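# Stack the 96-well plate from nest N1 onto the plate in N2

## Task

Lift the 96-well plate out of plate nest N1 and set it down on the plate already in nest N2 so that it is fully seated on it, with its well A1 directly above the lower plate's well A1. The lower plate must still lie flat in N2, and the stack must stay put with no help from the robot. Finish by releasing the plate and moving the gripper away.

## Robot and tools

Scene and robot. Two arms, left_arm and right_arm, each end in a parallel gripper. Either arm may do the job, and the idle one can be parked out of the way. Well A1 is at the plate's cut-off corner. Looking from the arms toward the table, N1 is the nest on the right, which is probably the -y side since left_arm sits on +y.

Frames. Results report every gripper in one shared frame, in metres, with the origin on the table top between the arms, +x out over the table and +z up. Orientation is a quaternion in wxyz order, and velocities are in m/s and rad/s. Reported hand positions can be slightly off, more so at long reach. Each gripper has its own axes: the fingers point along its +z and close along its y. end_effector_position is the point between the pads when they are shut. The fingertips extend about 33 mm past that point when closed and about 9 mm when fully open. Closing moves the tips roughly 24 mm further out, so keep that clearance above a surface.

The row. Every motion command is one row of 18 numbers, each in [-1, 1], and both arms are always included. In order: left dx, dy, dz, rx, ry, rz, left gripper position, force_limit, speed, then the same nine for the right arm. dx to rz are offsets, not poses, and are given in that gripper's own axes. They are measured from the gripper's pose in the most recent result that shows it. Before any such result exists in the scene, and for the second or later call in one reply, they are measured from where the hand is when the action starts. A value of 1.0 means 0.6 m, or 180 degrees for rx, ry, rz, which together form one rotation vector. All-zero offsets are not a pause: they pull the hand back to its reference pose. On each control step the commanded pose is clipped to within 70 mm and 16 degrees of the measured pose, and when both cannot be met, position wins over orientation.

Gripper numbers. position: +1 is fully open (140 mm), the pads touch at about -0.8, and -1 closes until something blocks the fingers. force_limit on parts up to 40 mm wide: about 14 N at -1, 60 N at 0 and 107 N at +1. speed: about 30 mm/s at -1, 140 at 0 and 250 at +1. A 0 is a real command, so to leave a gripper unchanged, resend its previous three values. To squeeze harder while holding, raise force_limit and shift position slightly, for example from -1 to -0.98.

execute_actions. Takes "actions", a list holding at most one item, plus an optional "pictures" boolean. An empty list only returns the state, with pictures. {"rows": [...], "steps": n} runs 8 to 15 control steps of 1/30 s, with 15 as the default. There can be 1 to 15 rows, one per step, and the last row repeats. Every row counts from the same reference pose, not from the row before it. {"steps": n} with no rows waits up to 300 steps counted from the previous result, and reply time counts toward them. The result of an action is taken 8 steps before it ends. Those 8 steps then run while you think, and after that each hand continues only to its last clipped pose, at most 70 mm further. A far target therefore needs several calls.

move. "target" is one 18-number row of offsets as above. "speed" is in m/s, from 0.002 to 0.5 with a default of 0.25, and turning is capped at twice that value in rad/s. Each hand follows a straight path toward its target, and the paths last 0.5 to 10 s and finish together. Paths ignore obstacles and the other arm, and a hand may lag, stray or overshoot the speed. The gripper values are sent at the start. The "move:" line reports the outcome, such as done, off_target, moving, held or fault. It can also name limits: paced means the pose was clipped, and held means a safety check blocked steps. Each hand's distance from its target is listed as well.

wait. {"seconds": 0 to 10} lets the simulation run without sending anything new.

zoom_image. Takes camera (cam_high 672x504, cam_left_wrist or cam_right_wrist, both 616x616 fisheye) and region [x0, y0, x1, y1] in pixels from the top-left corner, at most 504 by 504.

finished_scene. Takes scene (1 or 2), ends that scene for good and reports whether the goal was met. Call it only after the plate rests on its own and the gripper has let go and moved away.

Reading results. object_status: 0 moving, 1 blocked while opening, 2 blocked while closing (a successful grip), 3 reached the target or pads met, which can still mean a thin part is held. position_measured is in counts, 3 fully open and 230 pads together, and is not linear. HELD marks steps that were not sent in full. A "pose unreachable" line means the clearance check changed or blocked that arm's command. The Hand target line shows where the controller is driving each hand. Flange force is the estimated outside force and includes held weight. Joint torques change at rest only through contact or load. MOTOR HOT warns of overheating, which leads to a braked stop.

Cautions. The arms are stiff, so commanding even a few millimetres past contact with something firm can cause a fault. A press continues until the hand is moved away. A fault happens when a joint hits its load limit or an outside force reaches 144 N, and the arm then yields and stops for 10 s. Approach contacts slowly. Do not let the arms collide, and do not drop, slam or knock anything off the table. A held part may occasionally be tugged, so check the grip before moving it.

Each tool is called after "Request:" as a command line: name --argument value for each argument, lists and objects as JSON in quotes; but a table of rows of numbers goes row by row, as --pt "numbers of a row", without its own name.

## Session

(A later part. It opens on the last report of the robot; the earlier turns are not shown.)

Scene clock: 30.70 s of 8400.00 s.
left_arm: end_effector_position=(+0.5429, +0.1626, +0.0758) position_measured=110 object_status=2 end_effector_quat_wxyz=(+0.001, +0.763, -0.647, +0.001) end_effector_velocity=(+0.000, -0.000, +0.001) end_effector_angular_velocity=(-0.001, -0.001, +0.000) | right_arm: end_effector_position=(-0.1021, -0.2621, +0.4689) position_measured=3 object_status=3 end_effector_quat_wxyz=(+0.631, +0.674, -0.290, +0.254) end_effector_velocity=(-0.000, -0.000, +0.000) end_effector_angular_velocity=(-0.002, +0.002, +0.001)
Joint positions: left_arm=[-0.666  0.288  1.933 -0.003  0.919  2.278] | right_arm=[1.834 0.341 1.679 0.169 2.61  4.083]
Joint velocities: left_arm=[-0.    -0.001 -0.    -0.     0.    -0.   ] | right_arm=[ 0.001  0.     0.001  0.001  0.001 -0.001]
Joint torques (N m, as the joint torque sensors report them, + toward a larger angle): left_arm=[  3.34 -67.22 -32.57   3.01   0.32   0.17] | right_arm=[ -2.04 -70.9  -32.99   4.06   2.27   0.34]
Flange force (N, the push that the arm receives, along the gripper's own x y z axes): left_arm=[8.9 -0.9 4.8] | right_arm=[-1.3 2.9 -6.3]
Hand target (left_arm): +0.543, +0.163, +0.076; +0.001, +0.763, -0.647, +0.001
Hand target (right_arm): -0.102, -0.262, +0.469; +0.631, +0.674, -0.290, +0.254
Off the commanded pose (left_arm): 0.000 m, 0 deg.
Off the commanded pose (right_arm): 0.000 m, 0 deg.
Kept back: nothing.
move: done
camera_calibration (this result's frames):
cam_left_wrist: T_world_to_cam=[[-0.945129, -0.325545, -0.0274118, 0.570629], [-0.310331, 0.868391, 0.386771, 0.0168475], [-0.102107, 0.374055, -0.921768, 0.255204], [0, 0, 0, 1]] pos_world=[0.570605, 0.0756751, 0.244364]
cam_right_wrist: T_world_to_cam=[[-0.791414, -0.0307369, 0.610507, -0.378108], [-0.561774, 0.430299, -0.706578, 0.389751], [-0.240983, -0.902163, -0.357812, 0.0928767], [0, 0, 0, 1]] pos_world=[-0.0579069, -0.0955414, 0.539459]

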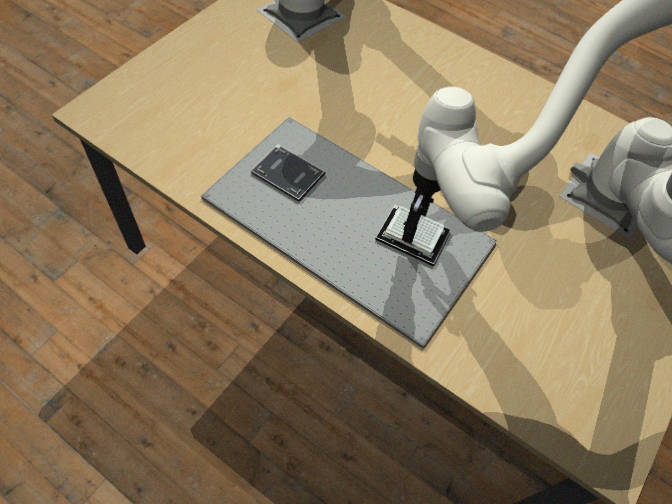

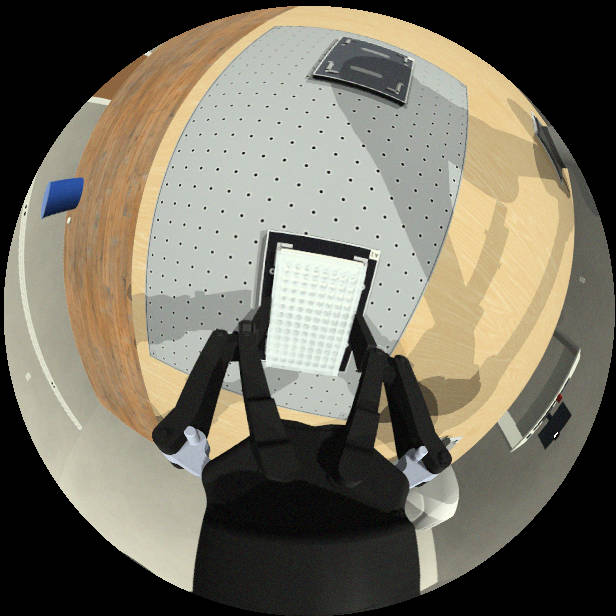

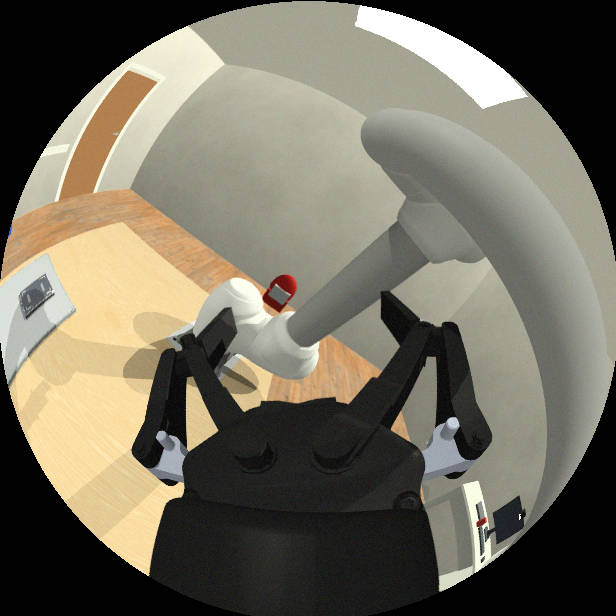

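Request:
move --target '[0,-0.0007,0.005,0,0,0,-0.98,0,-1,0,0,0,0,0,0,1,0,0]' --speed 0.006

Request:
execute_actions --actions '[{"rows":[[0,0,0.0006,0,0,0,-0.98,0,-1,0,0,0,0,0,0,1,0,0],[0,0,0.0012,0,0,0,-0.98,0,-1,0,0,0,0,0,0,1,0,0],[0,0,0.0018,0,0,0,-0.98,0,-1,0,0,0,0,0,0,1,0,0]]}]'

Scene clock: 31.87 s of 8400.00 s.
left_arm: end_effector_position=(+0.5433, +0.1627, +0.0728) position_measured=110 object_status=2 end_effector_quat_wxyz=(+0.001, +0.763, -0.647, +0.001) end_effector_velocity=(+0.001, -0.000, +0.002) end_effector_angular_velocity=(-0.002, -0.003, -0.002) | right_arm: end_effector_position=(-0.1021, -0.2621, +0.4689) position_measured=3 object_status=3 end_effector_quat_wxyz=(+0.631, +0.674, -0.290, +0.254) end_effector_velocity=(+0.000, -0.000, +0.000) end_effector_angular_velocity=(-0.001, -0.003, +0.001)
Joint positions: left_arm=[-0.666  0.292  1.935 -0.003  0.914  2.278] | right_arm=[1.834 0.341 1.679 0.169 2.61  4.083]
Joint velocities: left_arm=[ 0.001 -0.002 -0.002  0.     0.     0.002] | right_arm=[ 0.    -0.     0.001 -0.002  0.001  0.001]
Joint torques (N m, as the joint torque sensors report them, + toward a larger angle): left_arm=[  1.84 -66.19 -32.2    2.97   0.4   -0.14] | right_arm=[  0.12 -66.28 -33.28   4.36   2.03   0.12]
Flange force (N, the push that the arm receives, along the gripper's own x y z axes): left_arm=[6.0 -2.1 3.3] | right_arm=[4.6 2.6 0.5]
Hand target (left_arm): +0.543, +0.163, +0.073; +0.001, +0.763, -0.647, +0.001
Hand target (right_arm): -0.102, -0.262, +0.469; +0.631, +0.674, -0.290, +0.254
Off the commanded pose (left_arm): 0.000 m, 0 deg.
Off the commanded pose (right_arm): 0.000 m, 0 deg.
Kept back: nothing.
move: done
camera_calibration (this result's frames):
cam_left_wrist: T_world_to_cam=[[-0.945129, -0.325544, -0.0274191, 0.57096], [-0.310332, 0.868388, 0.386776, 0.0180847], [-0.102102, 0.374063, -0.921766, 0.252456], [0, 0, 0, 1]] pos_world=[0.571019, 0.0757338, 0.241366]
cam_right_wrist: T_world_to_cam=[[-0.791414, -0.0307369, 0.610507, -0.378109], [-0.561775, 0.430299, -0.706578, 0.389751], [-0.240983, -0.902163, -0.357812, 0.0928768], [0, 0, 0, 1]] pos_world=[-0.0579069, -0.0955413, 0.539459]

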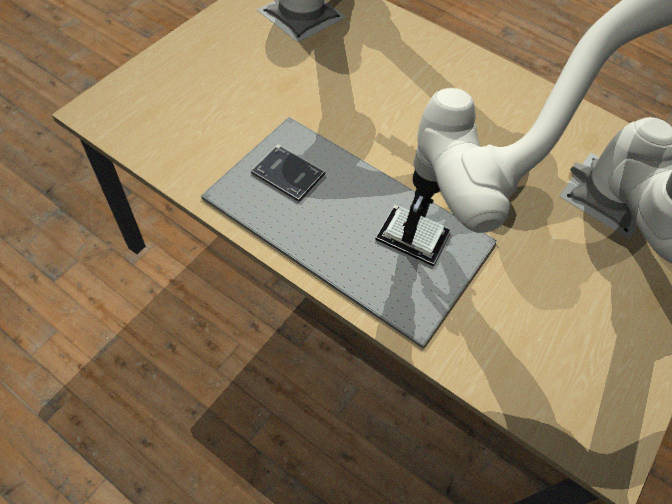

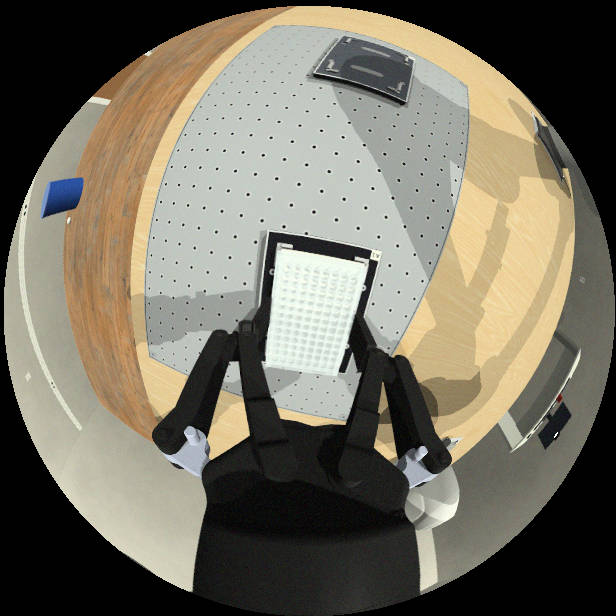

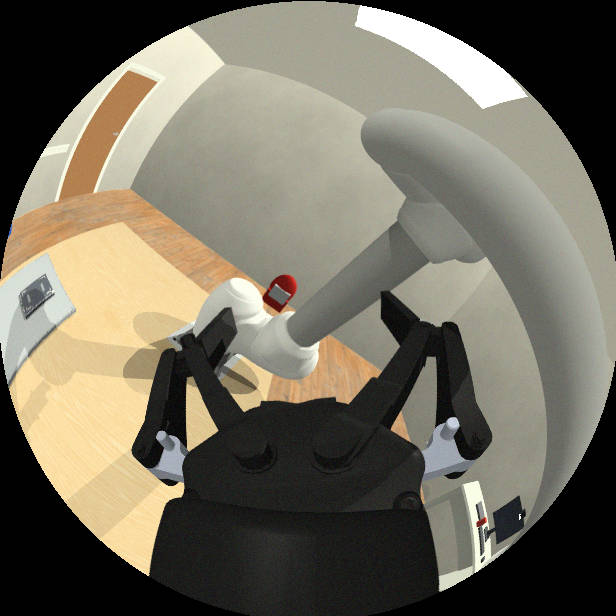

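Scene clock: 32.10 s of 8400.00 s.
left_arm: end_effector_position=(+0.5433, +0.1627, +0.0718) position_measured=110 object_status=2 end_effector_quat_wxyz=(+0.001, +0.763, -0.647, +0.001) end_effector_velocity=(-0.000, +0.000, -0.001) end_effector_angular_velocity=(+0.001, +0.001, +0.000) | right_arm: end_effector_position=(-0.1021, -0.2621, +0.4689) position_measured=3 object_status=3 end_effector_quat_wxyz=(+0.631, +0.674, -0.290, +0.254) end_effector_velocity=(-0.000, +0.000, -0.000) end_effector_angular_velocity=(-0.001, +0.000, -0.000)
Joint positions: left_arm=[-0.666  0.293  1.936 -0.003  0.912  2.278] | right_arm=[1.834 0.341 1.679 0.169 2.61  4.083]
Joint velocities: left_arm=[-0.     0.002  0.001  0.    -0.001 -0.001] | right_arm=[-0.     0.001  0.     0.001  0.     0.001]
Joint torques (N m, as the joint torque sensors report them, + toward a larger angle): left_arm=[  2.63 -64.45 -31.13   3.14  -0.16  -0.11] | right_arm=[ -2.13 -69.45 -33.79   4.4    1.95   0.  ]
Flange force (N, the push that the arm receives, along the gripper's own x y z axes): left_arm=[7.1 -1.0 0.3] | right_arm=[0.1 3.0 -3.1]
Steps of this call (steps 1 to 7: the first 7 steps of this action). Readings (end_effector_position | what the end effector reports):
1: left_arm (+0.5433, +0.1627, +0.0728) | right_arm (-0.1021, -0.2621, +0.4689) | left_arm position_measured=110 object_status=2 | right_arm position_measured=3 object_status=3
2: left_arm (+0.5433, +0.1627, +0.0726) | right_arm (-0.1021, -0.2621, +0.4689) | left_arm position_measured=110 object_status=2 | right_arm position_measured=3 object_status=3
4: left_arm (+0.5433, +0.1627, +0.0719) | right_arm (-0.1021, -0.2621, +0.4689) | left_arm position_measured=110 object_status=2 | right_arm position_measured=3 object_status=3
7: the state above

Request:
move --target '[0,0,0.0013,0,0,0,-0.98,0,-1,0,0,0,0,0,0,1,0,0]' --speed 0.003

Request:
zoom_image --camera "cam_left_wrist" --region '[250,230,400,390]'

Request:
zoom_image --camera "cam_high" --region '[375,200,455,265]'

Scene clock: 33.13 s of 8400.00 s.
left_arm: end_effector_position=(+0.5432, +0.1627, +0.0709) position_measured=110 object_status=2 end_effector_quat_wxyz=(+0.001, +0.763, -0.647, +0.000) end_effector_velocity=(+0.001, -0.001, +0.000) end_effector_angular_velocity=(-0.001, -0.001, +0.001) | right_arm: end_effector_position=(-0.1021, -0.2621, +0.4689) position_measured=3 object_status=3 end_effector_quat_wxyz=(+0.631, +0.674, -0.290, +0.254) end_effector_velocity=(-0.000, -0.000, +0.000) end_effector_angular_velocity=(-0.000, -0.001, +0.000)
Joint positions: left_arm=[-0.666  0.294  1.936 -0.003  0.91   2.278] | right_arm=[1.834 0.341 1.679 0.169 2.61  4.083]
Joint velocities: left_arm=[-0.     0.001 -0.002 -0.     0.    -0.001] | right_arm=[ 0.    -0.001  0.     0.     0.001  0.001]
Joint torques (N m, as the joint torque sensors report them, + toward a larger angle): left_arm=[  2.49 -67.66 -32.63   3.     0.02  -0.13] | right_arm=[ -1.21 -71.9  -32.44   4.39   2.08   0.39]
Flange force (N, the push that the arm receives, along the gripper's own x y z axes): left_arm=[7.2 -2.0 4.4] | right_arm=[0.2 1.6 -8.7]
Hand target (left_arm): +0.543, +0.163, +0.071; +0.001, +0.763, -0.647, +0.001
Hand target (right_arm): -0.102, -0.262, +0.469; +0.631, +0.674, -0.290, +0.254
Off your previous action's commanded pose (left_arm): 0.000 m, 0 deg at its last step (step 8 of this call).
Off your previous action's commanded pose (right_arm): 0.000 m, 0 deg at its last step (step 8 of this call).
Off the commanded pose (left_arm): 0.000 m, 0 deg.
Off the commanded pose (right_arm): 0.000 m, 0 deg.
Kept back: nothing.
move: done
camera_calibration (this result's frames):
cam_left_wrist: T_world_to_cam=[[-0.945123, -0.325571, -0.0273333, 0.57087], [-0.310316, 0.86836, 0.386853, 0.0187794], [-0.102213, 0.374106, -0.921736, 0.250737], [0, 0, 0, 1]] pos_world=[0.570998, 0.0757493, 0.239452]
cam_right_wrist: T_world_to_cam=[[-0.791414, -0.0307368, 0.610507, -0.378108], [-0.561775, 0.430299, -0.706577, 0.389751], [-0.240983, -0.902163, -0.357812, 0.0928767], [0, 0, 0, 1]] pos_world=[-0.0579068, -0.0955414, 0.539459]

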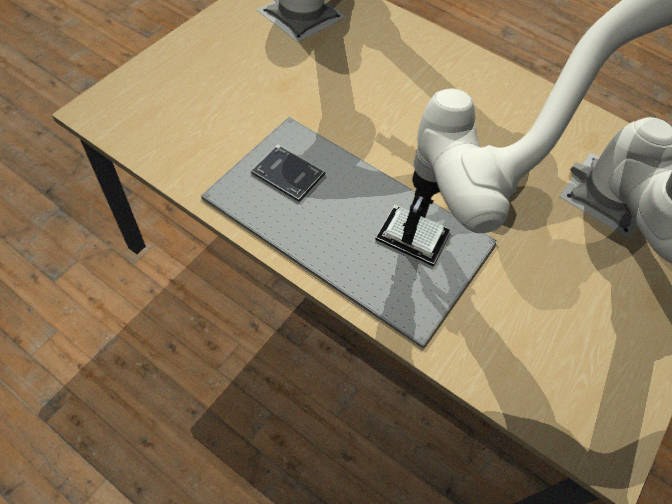

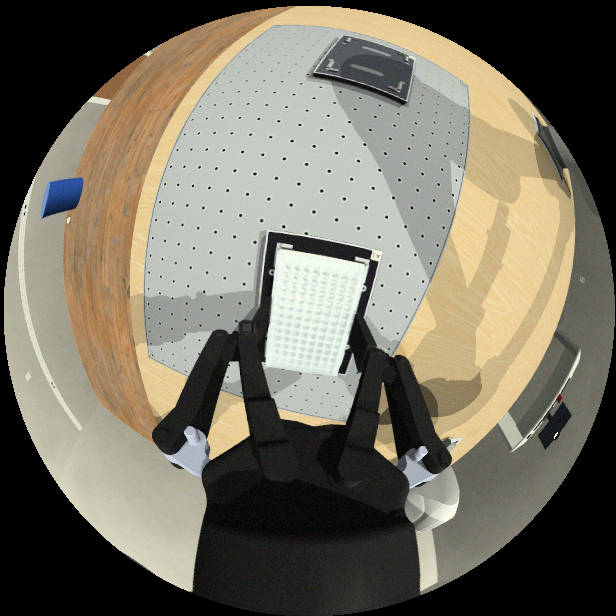

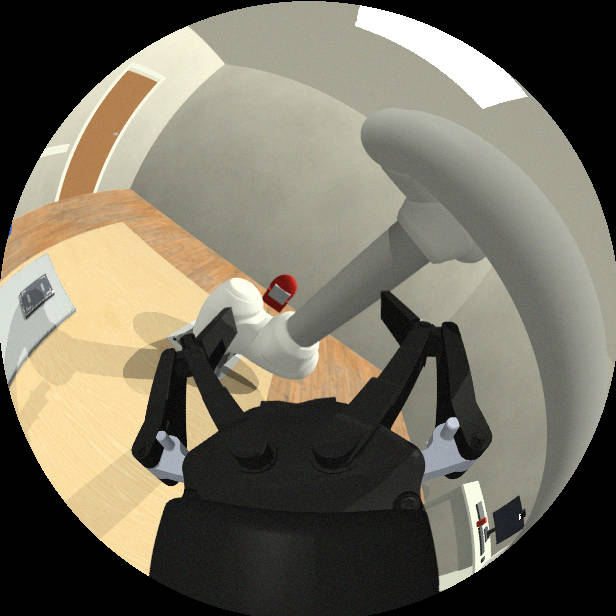

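Region (250, 230, 400, 390) of cam_left_wrist's 616x616 image, scaled by 3.150, with more detail than that image has; it fills the left 472 columns of this view, and the rest is white.

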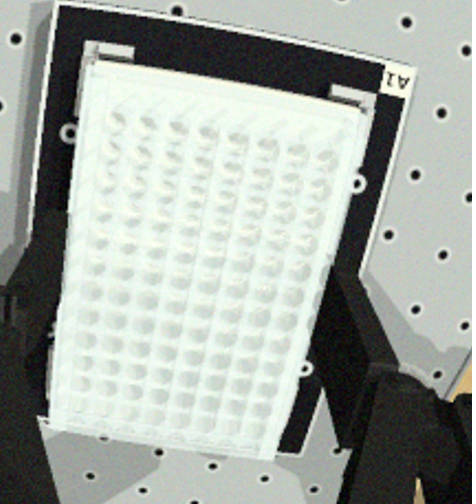

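Region (375, 200, 455, 265) of cam_high's 672x504 image, scaled by 6.300, with more detail than that image has; it fills the top 410 rows of this view, and the rest is white.

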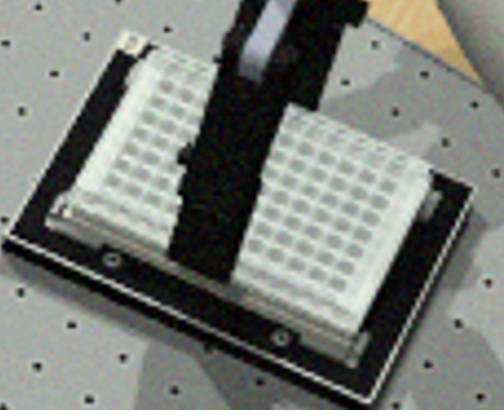

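Request:
execute_actions --actions '[{"rows":[[0,0,0.0005,0,0,0,-0.98,0,-1,0,0,0,0,0,0,1,0,0],[0,0,0.001,0,0,0,-0.98,0,-1,0,0,0,0,0,0,1,0,0],[0,0,0.0015,0,0,0,-0.98,0,-1,0,0,0,0,0,0,1,0,0]]}]'

Request:
execute_actions --actions '[{"rows":[[0,0,0.0005,0,0,0,-0.98,0,-1,0,0,0,0,0,0,1,0,0],[0,0,0.001,0,0,0,-0.98,0,-1,0,0,0,0,0,0,1,0,0],[0,0,0.0015,0,0,0,-0.98,0,-1,0,0,0,0,0,0,1,0,0]]}]'

Scene clock: 33.73 s of 8400.00 s.
left_arm: end_effector_position=(+0.5434, +0.1626, +0.0702) position_measured=110 object_status=2 end_effector_quat_wxyz=(+0.001, +0.763, -0.647, +0.001) end_effector_velocity=(-0.001, -0.000, -0.001) end_effector_angular_velocity=(+0.001, +0.001, -0.002) | right_arm: end_effector_position=(-0.1021, -0.2621, +0.4689) position_measured=3 object_status=3 end_effector_quat_wxyz=(+0.631, +0.674, -0.290, +0.254) end_effector_velocity=(+0.000, -0.000, -0.000) end_effector_angular_velocity=(-0.001, -0.004, +0.001)
Joint positions: left_arm=[-0.666  0.295  1.937 -0.003  0.909  2.278] | right_arm=[1.834 0.341 1.679 0.169 2.61  4.083]
Joint velocities: left_arm=[-0.002  0.001  0.002 -0.    -0.001  0.001] | right_arm=[ 0.     0.     0.001 -0.002 -0.     0.002]
Joint torques (N m, as the joint torque sensors report them, + toward a larger angle): left_arm=[  3.09 -54.39 -26.05   4.    -1.49  -0.31] | right_arm=[ -2.68 -70.19 -31.89   4.58   2.03   0.04]
Flange force (N, the push that the arm receives, along the gripper's own x y z axes): left_arm=[5.1 1.9 -16.7] | right_arm=[0.0 4.3 -7.7]
Steps of this call (steps 1 to 11: nothing new was sent; steps 12 to 18: the first 7 steps of this action). Readings (end_effector_position | what the end effector reports):
12: left_arm (+0.5433, +0.1627, +0.0709) | right_arm (-0.1021, -0.2621, +0.4689) | left_arm position_measured=110 object_status=2 | right_arm position_measured=3 object_status=3
13: left_arm (+0.5433, +0.1626, +0.0709) | right_arm (-0.1021, -0.2621, +0.4689) | left_arm position_measured=110 object_status=2 | right_arm position_measured=3 object_status=3
15: left_arm (+0.5434, +0.1626, +0.0704) | right_arm (-0.1021, -0.2621, +0.4689) | left_arm position_measured=110 object_status=2 | right_arm position_measured=3 object_status=3
18: the state above

Scene clock: 34.23 s of 8400.00 s.
left_arm: end_effector_position=(+0.5434, +0.1626, +0.0694) position_measured=110 object_status=2 end_effector_quat_wxyz=(+0.001, +0.763, -0.647, +0.001) end_effector_velocity=(-0.000, +0.000, -0.001) end_effector_angular_velocity=(+0.000, +0.000, -0.001) | right_arm: end_effector_position=(-0.1021, -0.2621, +0.4689) position_measured=3 object_status=3 end_effector_quat_wxyz=(+0.631, +0.674, -0.290, +0.254) end_effector_velocity=(+0.000, +0.000, -0.000) end_effector_angular_velocity=(-0.000, -0.002, -0.000)
Joint positions: left_arm=[-0.666  0.295  1.938 -0.003  0.907  2.278] | right_arm=[1.834 0.341 1.679 0.169 2.61  4.083]
Joint velocities: left_arm=[ 0.     0.001  0.001 -0.    -0.001  0.001] | right_arm=[-0.001  0.001  0.    -0.001 -0.     0.001]
Joint torques (N m, as the joint torque sensors report them, + toward a larger angle): left_arm=[  4.63 -19.73  -9.42   4.36  -5.38   0.02] | right_arm=[ -5.02 -69.78 -32.72   3.96   2.09  -0.07]
Flange force (N, the push that the arm receives, along the gripper's own x y z axes): left_arm=[-3.1 13.1 -74.0] | right_arm=[-3.5 7.6 -5.2]
Off your previous action's commanded pose (left_arm): 0.000 m, 0 deg at its last step (step 8 of this call).
Off your previous action's commanded pose (right_arm): 0.000 m, 0 deg at its last step (step 8 of this call).
Steps of this call (steps 1 to 8: the last 8 steps of your previous action; steps 9 to 15: the first 7 steps of this action, its rows measured from where the robot was after step 8). Readings (end_effector_position | what the end effector reports):
8: left_arm (+0.5433, +0.1627, +0.0701) | right_arm (-0.1021, -0.2621, +0.4689) | left_arm position_measured=110 object_status=2 | right_arm position_measured=3 object_status=3
9: left_arm (+0.5433, +0.1627, +0.0701) | right_arm (-0.1021, -0.2621, +0.4689) | left_arm position_measured=110 object_status=2 | right_arm position_measured=3 object_status=3
10: left_arm (+0.5433, +0.1627, +0.0699) | right_arm (-0.1021, -0.2621, +0.4689) | left_arm position_measured=110 object_status=2 | right_arm position_measured=3 object_status=3
12: left_arm (+0.5434, +0.1626, +0.0695) | right_arm (-0.1021, -0.2621, +0.4689) | left_arm position_measured=110 object_status=2 | right_arm position_measured=3 object_status=3
15: the state above

Contact; release and inspect.

Request:
move --target '[0,0,-0.0015,0,0,0,0.4,0,-0.5,0,0,0,0,0,0,1,0,0]' --speed 0.01

Request:
move --target '[0.05,0,-0.1,0,0,0,0.4,0,-0.5,0,0,0,0,0,0,1,0,0]' --speed 0.1

Request:
zoom_image --camera "cam_left_wrist" --region '[250,240,380,390]'

Request:
zoom_image --camera "cam_high" --region '[375,200,455,265]'

Scene clock: 35.23 s of 8400.00 s.
left_arm: end_effector_position=(+0.5434, +0.1626, +0.0703) position_measured=78 object_status=3 end_effector_quat_wxyz=(+0.001, +0.763, -0.647, +0.001) end_effector_velocity=(+0.000, -0.001, +0.001) end_effector_angular_velocity=(-0.001, -0.001, -0.003) | right_arm: end_effector_position=(-0.1021, -0.2621, +0.4689) position_measured=3 object_status=3 end_effector_quat_wxyz=(+0.631, +0.674, -0.290, +0.254) end_effector_velocity=(-0.001, -0.000, +0.000) end_effector_angular_velocity=(+0.001, +0.001, -0.000)
Joint positions: left_arm=[-0.666  0.294  1.937 -0.003  0.909  2.278] | right_arm=[1.834 0.341 1.679 0.169 2.61  4.083]
Joint velocities: left_arm=[-0.001 -0.001 -0.     0.     0.     0.003] | right_arm=[ 0.001 -0.001 -0.     0.002  0.     0.   ]
Joint torques (N m, as the joint torque sensors report them, + toward a larger angle): left_arm=[  2.54 -66.22 -32.02   2.92   0.13  -0.11] | right_arm=[ -0.63 -71.09 -34.95   4.34   1.95  -0.28]
Flange force (N, the push that the arm receives, along the gripper's own x y z axes): left_arm=[6.7 -0.8 2.4] | right_arm=[-0.6 1.2 -2.8]
Hand target (left_arm): +0.543, +0.163, +0.070; +0.001, +0.763, -0.647, +0.001
Hand target (right_arm): -0.102, -0.262, +0.469; +0.631, +0.674, -0.290, +0.254
Off your previous action's commanded pose (left_arm): 0.000 m, 0 deg at its last step (step 8 of this call).
Off your previous action's commanded pose (right_arm): 0.000 m, 0 deg at its last step (step 8 of this call).
Off the commanded pose (left_arm): 0.000 m, 0 deg.
Off the commanded pose (right_arm): 0.000 m, 0 deg.
Kept back: nothing.
move: done
camera_calibration (this result's frames):
cam_left_wrist: T_world_to_cam=[[-0.945105, -0.325604, -0.0275401, 0.570961], [-0.310459, 0.86845, 0.386536, 0.0192318], [-0.101941, 0.373867, -0.921863, 0.250077], [0, 0, 0, 1]] pos_world=[0.571082, 0.0757097, 0.238828]
cam_right_wrist: T_world_to_cam=[[-0.791414, -0.0307367, 0.610507, -0.378108], [-0.561774, 0.430299, -0.706578, 0.389751], [-0.240983, -0.902163, -0.357812, 0.0928766], [0, 0, 0, 1]] pos_world=[-0.0579068, -0.0955414, 0.539459]

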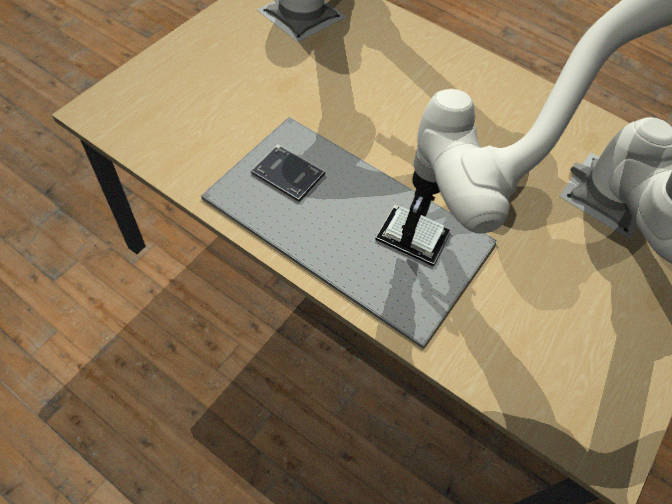

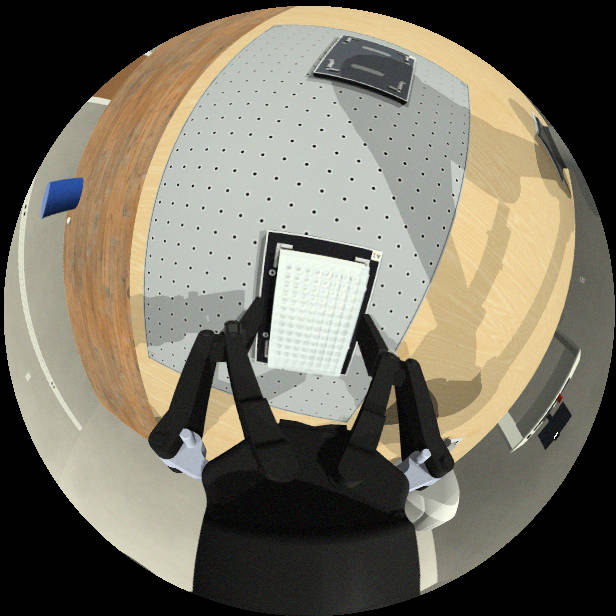

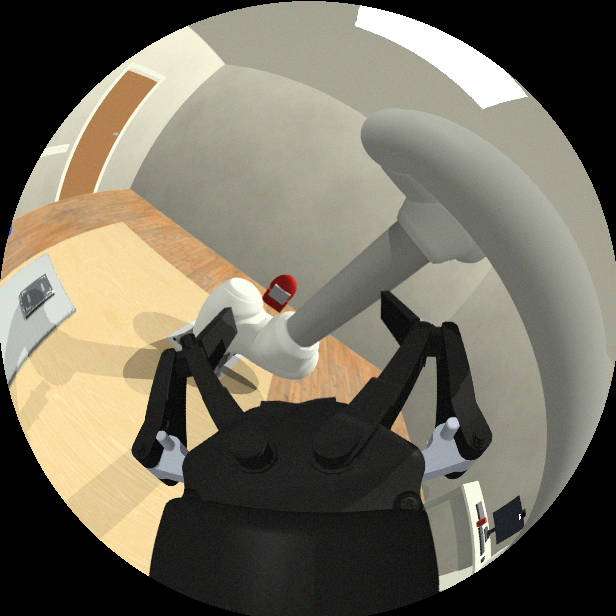

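Scene clock: 36.20 s of 8400.00 s.
left_arm: end_effector_position=(+0.5482, +0.1333, +0.1304) position_measured=78 object_status=3 end_effector_quat_wxyz=(+0.001, +0.763, -0.647, +0.001) end_effector_velocity=(+0.001, +0.000, +0.001) end_effector_angular_velocity=(-0.001, -0.001, +0.001) | right_arm: end_effector_position=(-0.1021, -0.2621, +0.4689) position_measured=3 object_status=3 end_effector_quat_wxyz=(+0.631, +0.674, -0.290, +0.254) end_effector_velocity=(-0.000, -0.000, +0.000) end_effector_angular_velocity=(-0.002, -0.002, +0.001)
Joint positions: left_arm=[-0.696  0.267  1.844 -0.002  1.029  2.248] | right_arm=[1.834 0.341 1.679 0.169 2.61  4.083]
Joint velocities: left_arm=[ 0.001 -0.001 -0.001  0.     0.     0.   ] | right_arm=[ 0.001  0.     0.    -0.     0.001  0.001]
Joint torques (N m, as the joint torque sensors report them, + toward a larger angle): left_arm=[  1.82 -66.58 -34.86   3.38   0.21   0.  ] | right_arm=[ -2.08 -69.54 -33.63   4.62   2.     0.04]
Flange force (N, the push that the arm receives, along the gripper's own x y z axes): left_arm=[6.5 -2.4 2.6] | right_arm=[0.3 2.7 -3.2]
Hand target (left_arm): +0.548, +0.133, +0.130; +0.001, +0.763, -0.647, +0.001
Hand target (right_arm): -0.102, -0.262, +0.469; +0.631, +0.674, -0.290, +0.254
Off the commanded pose (left_arm): 0.000 m, 0 deg.
Off the commanded pose (right_arm): 0.000 m, 0 deg.
Kept back: nothing.
move: done
camera_calibration (this result's frames):
cam_left_wrist: T_world_to_cam=[[-0.945068, -0.325706, -0.0275917, 0.567667], [-0.310574, 0.868421, 0.386509, 0.0230441], [-0.101927, 0.373847, -0.921873, 0.316964], [0, 0, 0, 1]] pos_world=[0.575948, 0.0463845, 0.298956]
cam_right_wrist: T_world_to_cam=[[-0.791414, -0.0307368, 0.610507, -0.378109], [-0.561775, 0.430299, -0.706577, 0.389751], [-0.240983, -0.902163, -0.357812, 0.0928767], [0, 0, 0, 1]] pos_world=[-0.0579068, -0.0955414, 0.539459]

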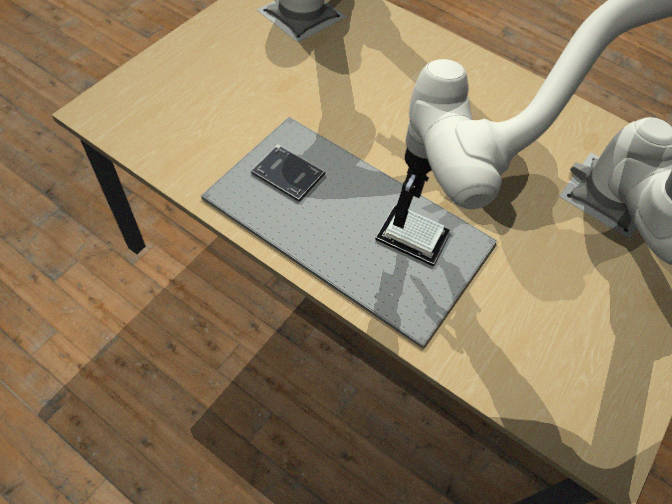

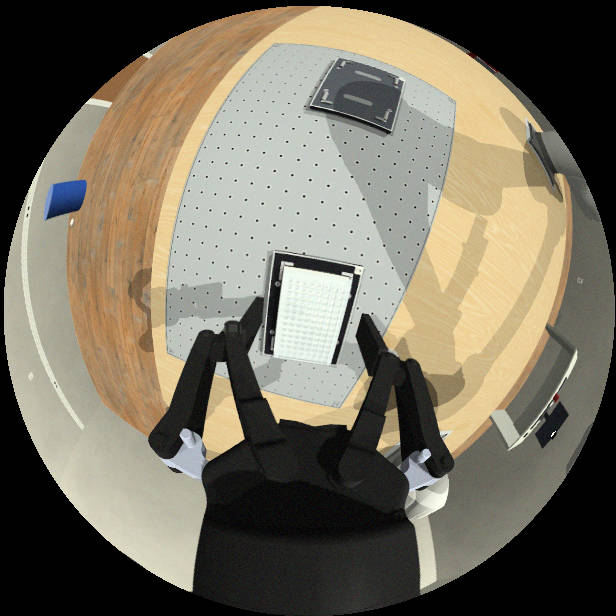

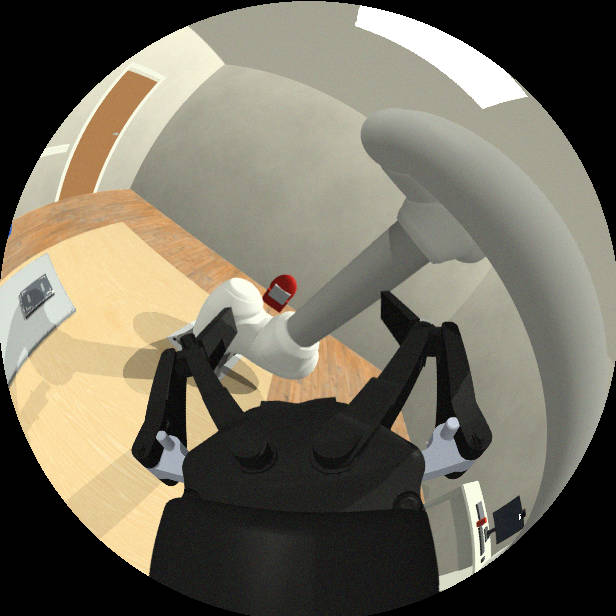

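Region (250, 240, 380, 390) of cam_left_wrist's 616x616 image, scaled by 3.360, with more detail than that image has; it fills the left 437 columns of this view, and the rest is white.

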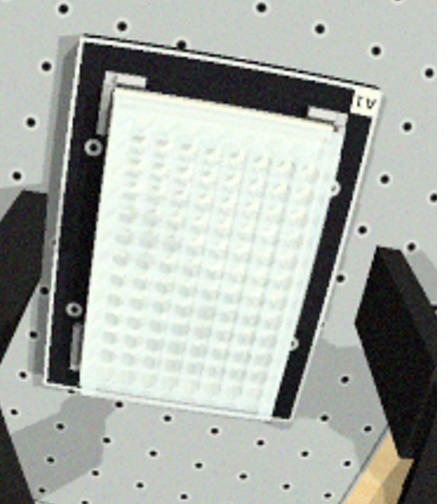

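Region (375, 200, 455, 265) of cam_high's 672x504 image, scaled by 6.300, with more detail than that image has; it fills the top 410 rows of this view, and the rest is white.

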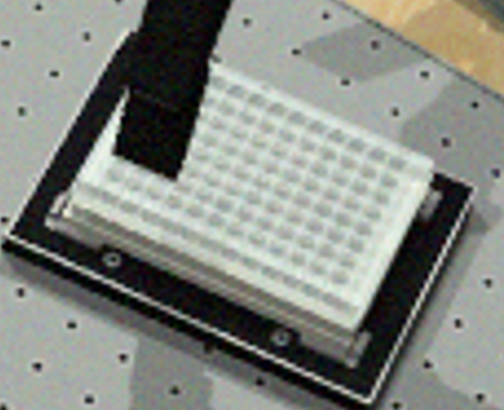

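Request:
move --target '[-0.05,0,0.098,0,0,0,0.4,-0.6,-1,0,0,0,0,0,0,1,0,0]' --speed 0.06

Request:
move --target '[0,0,0,0,0,0,-1,-0.6,-1,0,0,0,0,0,0,1,0,0]'

Request:
zoom_image --camera "cam_left_wrist" --region '[250,230,400,390]'

Request:
zoom_image --camera "cam_high" --region '[375,200,455,265]'

Scene clock: 37.93 s of 8400.00 s.
left_arm: end_effector_position=(+0.5434, +0.1626, +0.0715) position_measured=78 object_status=3 end_effector_quat_wxyz=(+0.001, +0.763, -0.647, +0.001) end_effector_velocity=(+0.000, +0.001, +0.000) end_effector_angular_velocity=(-0.000, +0.000, +0.001) | right_arm: end_effector_position=(-0.1021, -0.2621, +0.4689) position_measured=3 object_status=3 end_effector_quat_wxyz=(+0.631, +0.674, -0.290, +0.254) end_effector_velocity=(+0.000, +0.000, +0.000) end_effector_angular_velocity=(+0.001, -0.001, -0.000)
Joint positions: left_arm=[-0.666  0.293  1.936 -0.003  0.911  2.278] | right_arm=[1.834 0.341 1.679 0.169 2.61  4.083]
Joint velocities: left_arm=[ 0.001 -0.     0.001 -0.    -0.    -0.   ] | right_arm=[-0.    -0.    -0.001 -0.     0.     0.001]
Joint torques (N m, as the joint torque sensors report them, + toward a larger angle): left_arm=[  3.69 -66.24 -32.41   2.98   0.23  -0.04] | right_arm=[ -2.77 -70.77 -33.65   4.37   2.22   0.31]
Flange force (N, the push that the arm receives, along the gripper's own x y z axes): left_arm=[7.6 0.6 3.9] | right_arm=[-1.4 2.7 -4.5]
Hand target (left_arm): +0.543, +0.163, +0.072; +0.001, +0.763, -0.647, +0.001
Hand target (right_arm): -0.102, -0.262, +0.469; +0.631, +0.674, -0.290, +0.254
Off the commanded pose (left_arm): 0.000 m, 0 deg.
Off the commanded pose (right_arm): 0.000 m, 0 deg.
Kept back: nothing.
move: done
camera_calibration (this result's frames):
cam_left_wrist: T_world_to_cam=[[-0.94509, -0.32565, -0.027515, 0.570972], [-0.3105, 0.868471, 0.386455, 0.0187816], [-0.101953, 0.373778, -0.921898, 0.251246], [0, 0, 0, 1]] pos_world=[0.571067, 0.0757155, 0.240075]
cam_right_wrist: T_world_to_cam=[[-0.791414, -0.0307368, 0.610507, -0.378108], [-0.561774, 0.430299, -0.706578, 0.389751], [-0.240983, -0.902163, -0.357812, 0.0928768], [0, 0, 0, 1]] pos_world=[-0.0579068, -0.0955414, 0.539459]

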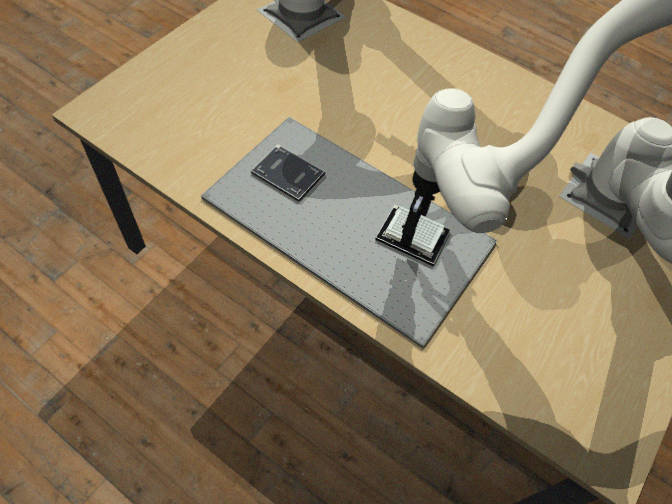

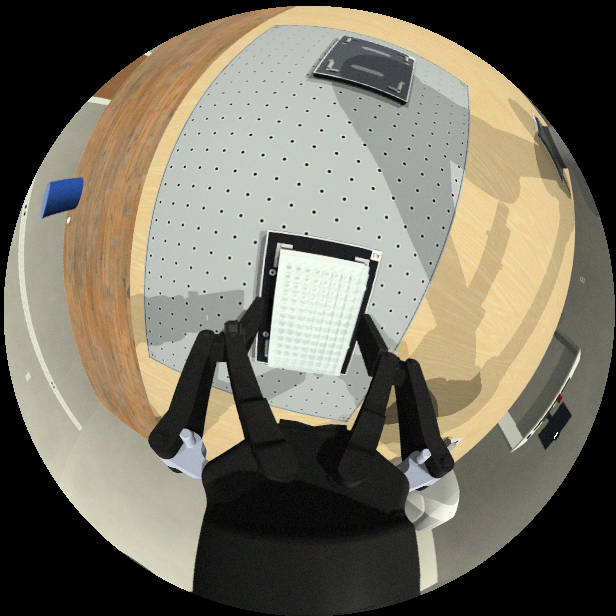

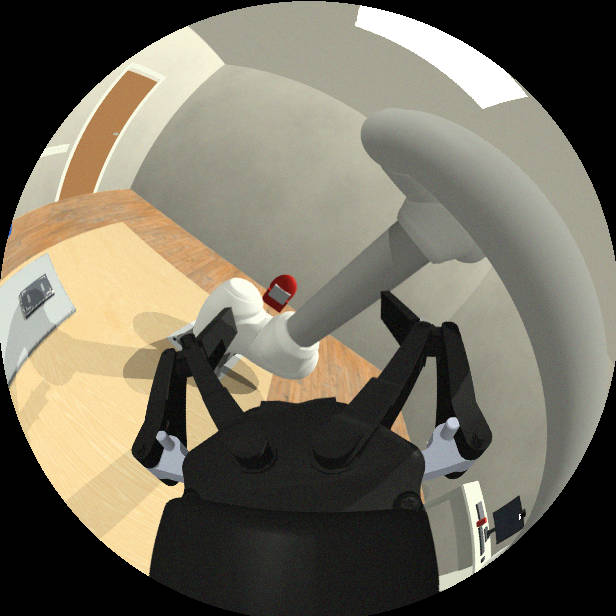

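Scene clock: 38.77 s of 8400.00 s.
left_arm: end_effector_position=(+0.5434, +0.1626, +0.0715) position_measured=107 object_status=2 end_effector_quat_wxyz=(+0.001, +0.763, -0.647, +0.001) end_effector_velocity=(+0.001, -0.000, +0.001) end_effector_angular_velocity=(-0.001, -0.001, +0.000) | right_arm: end_effector_position=(-0.1021, -0.2621, +0.4689) position_measured=3 object_status=3 end_effector_quat_wxyz=(+0.631, +0.674, -0.290, +0.254) end_effector_velocity=(+0.000, +0.000, -0.000) end_effector_angular_velocity=(+0.000, +0.000, -0.000)
Joint positions: left_arm=[-0.666  0.293  1.936 -0.003  0.911  2.278] | right_arm=[1.834 0.341 1.679 0.169 2.61  4.083]
Joint velocities: left_arm=[ 0.001  0.    -0.002 -0.     0.     0.001] | right_arm=[-0.     0.001 -0.    -0.    -0.001 -0.   ]
Joint torques (N m, as the joint torque sensors report them, + toward a larger angle): left_arm=[  4.62 -52.98 -27.64   3.66  -2.3   -0.18] | right_arm=[ -2.2  -68.86 -33.82   4.51   1.93   0.21]
Flange force (N, the push that the arm receives, along the gripper's own x y z axes): left_arm=[3.2 6.4 -18.7] | right_arm=[0.8 2.7 -2.1]
Hand target (left_arm): +0.543, +0.163, +0.072; +0.001, +0.763, -0.647, +0.001
Hand target (right_arm): -0.102, -0.262, +0.469; +0.631, +0.674, -0.290, +0.254
Off the commanded pose (left_arm): 0.000 m, 0 deg.
Off the commanded pose (right_arm): 0.000 m, 0 deg.
Kept back: nothing.
move: done
camera_calibration (this result's frames):
cam_left_wrist: T_world_to_cam=[[-0.945086, -0.325665, -0.0274806, 0.570957], [-0.310502, 0.868476, 0.386443, 0.0187859], [-0.101985, 0.373755, -0.921904, 0.251265], [0, 0, 0, 1]] pos_world=[0.571062, 0.0757139, 0.240072]
cam_right_wrist: T_world_to_cam=[[-0.791414, -0.0307368, 0.610507, -0.378109], [-0.561775, 0.430299, -0.706577, 0.389751], [-0.240983, -0.902163, -0.357812, 0.0928767], [0, 0, 0, 1]] pos_world=[-0.0579068, -0.0955414, 0.539459]

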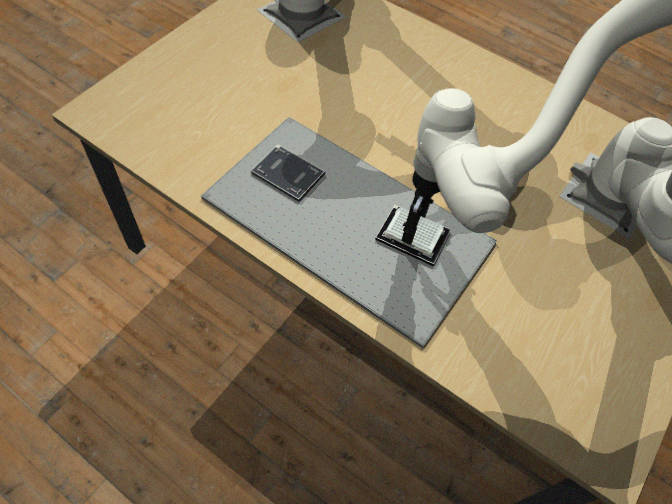

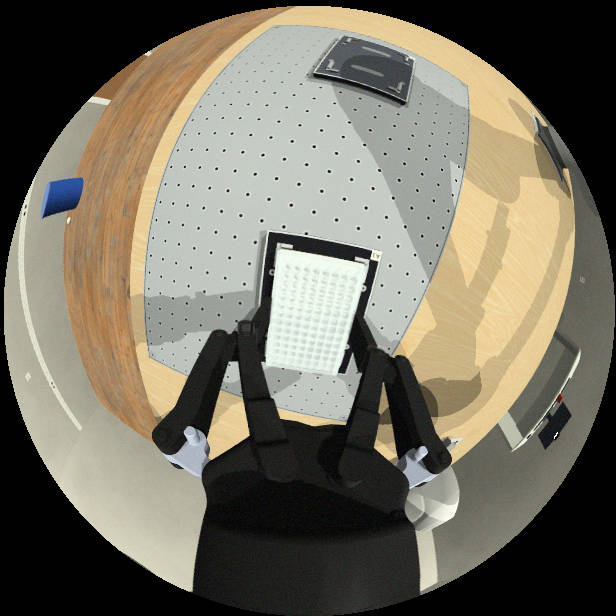

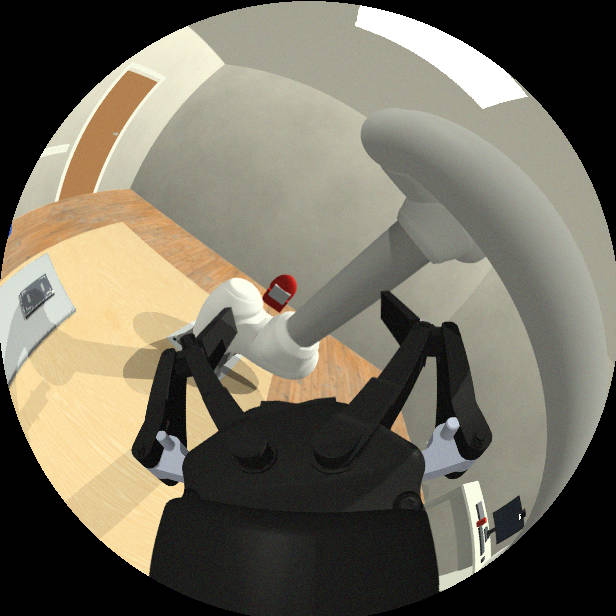

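Region (250, 230, 400, 390) of cam_left_wrist's 616x616 image, scaled by 3.150, with more detail than that image has; it fills the left 472 columns of this view, and the rest is white.

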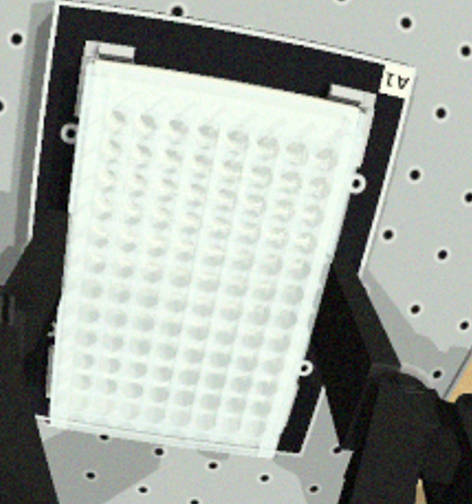

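Region (375, 200, 455, 265) of cam_high's 672x504 image, scaled by 6.300, with more detail than that image has; it fills the top 410 rows of this view, and the rest is white.

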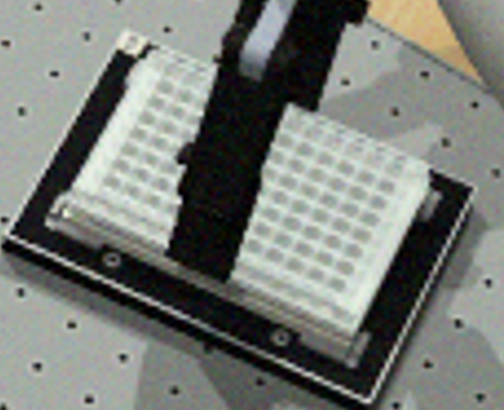

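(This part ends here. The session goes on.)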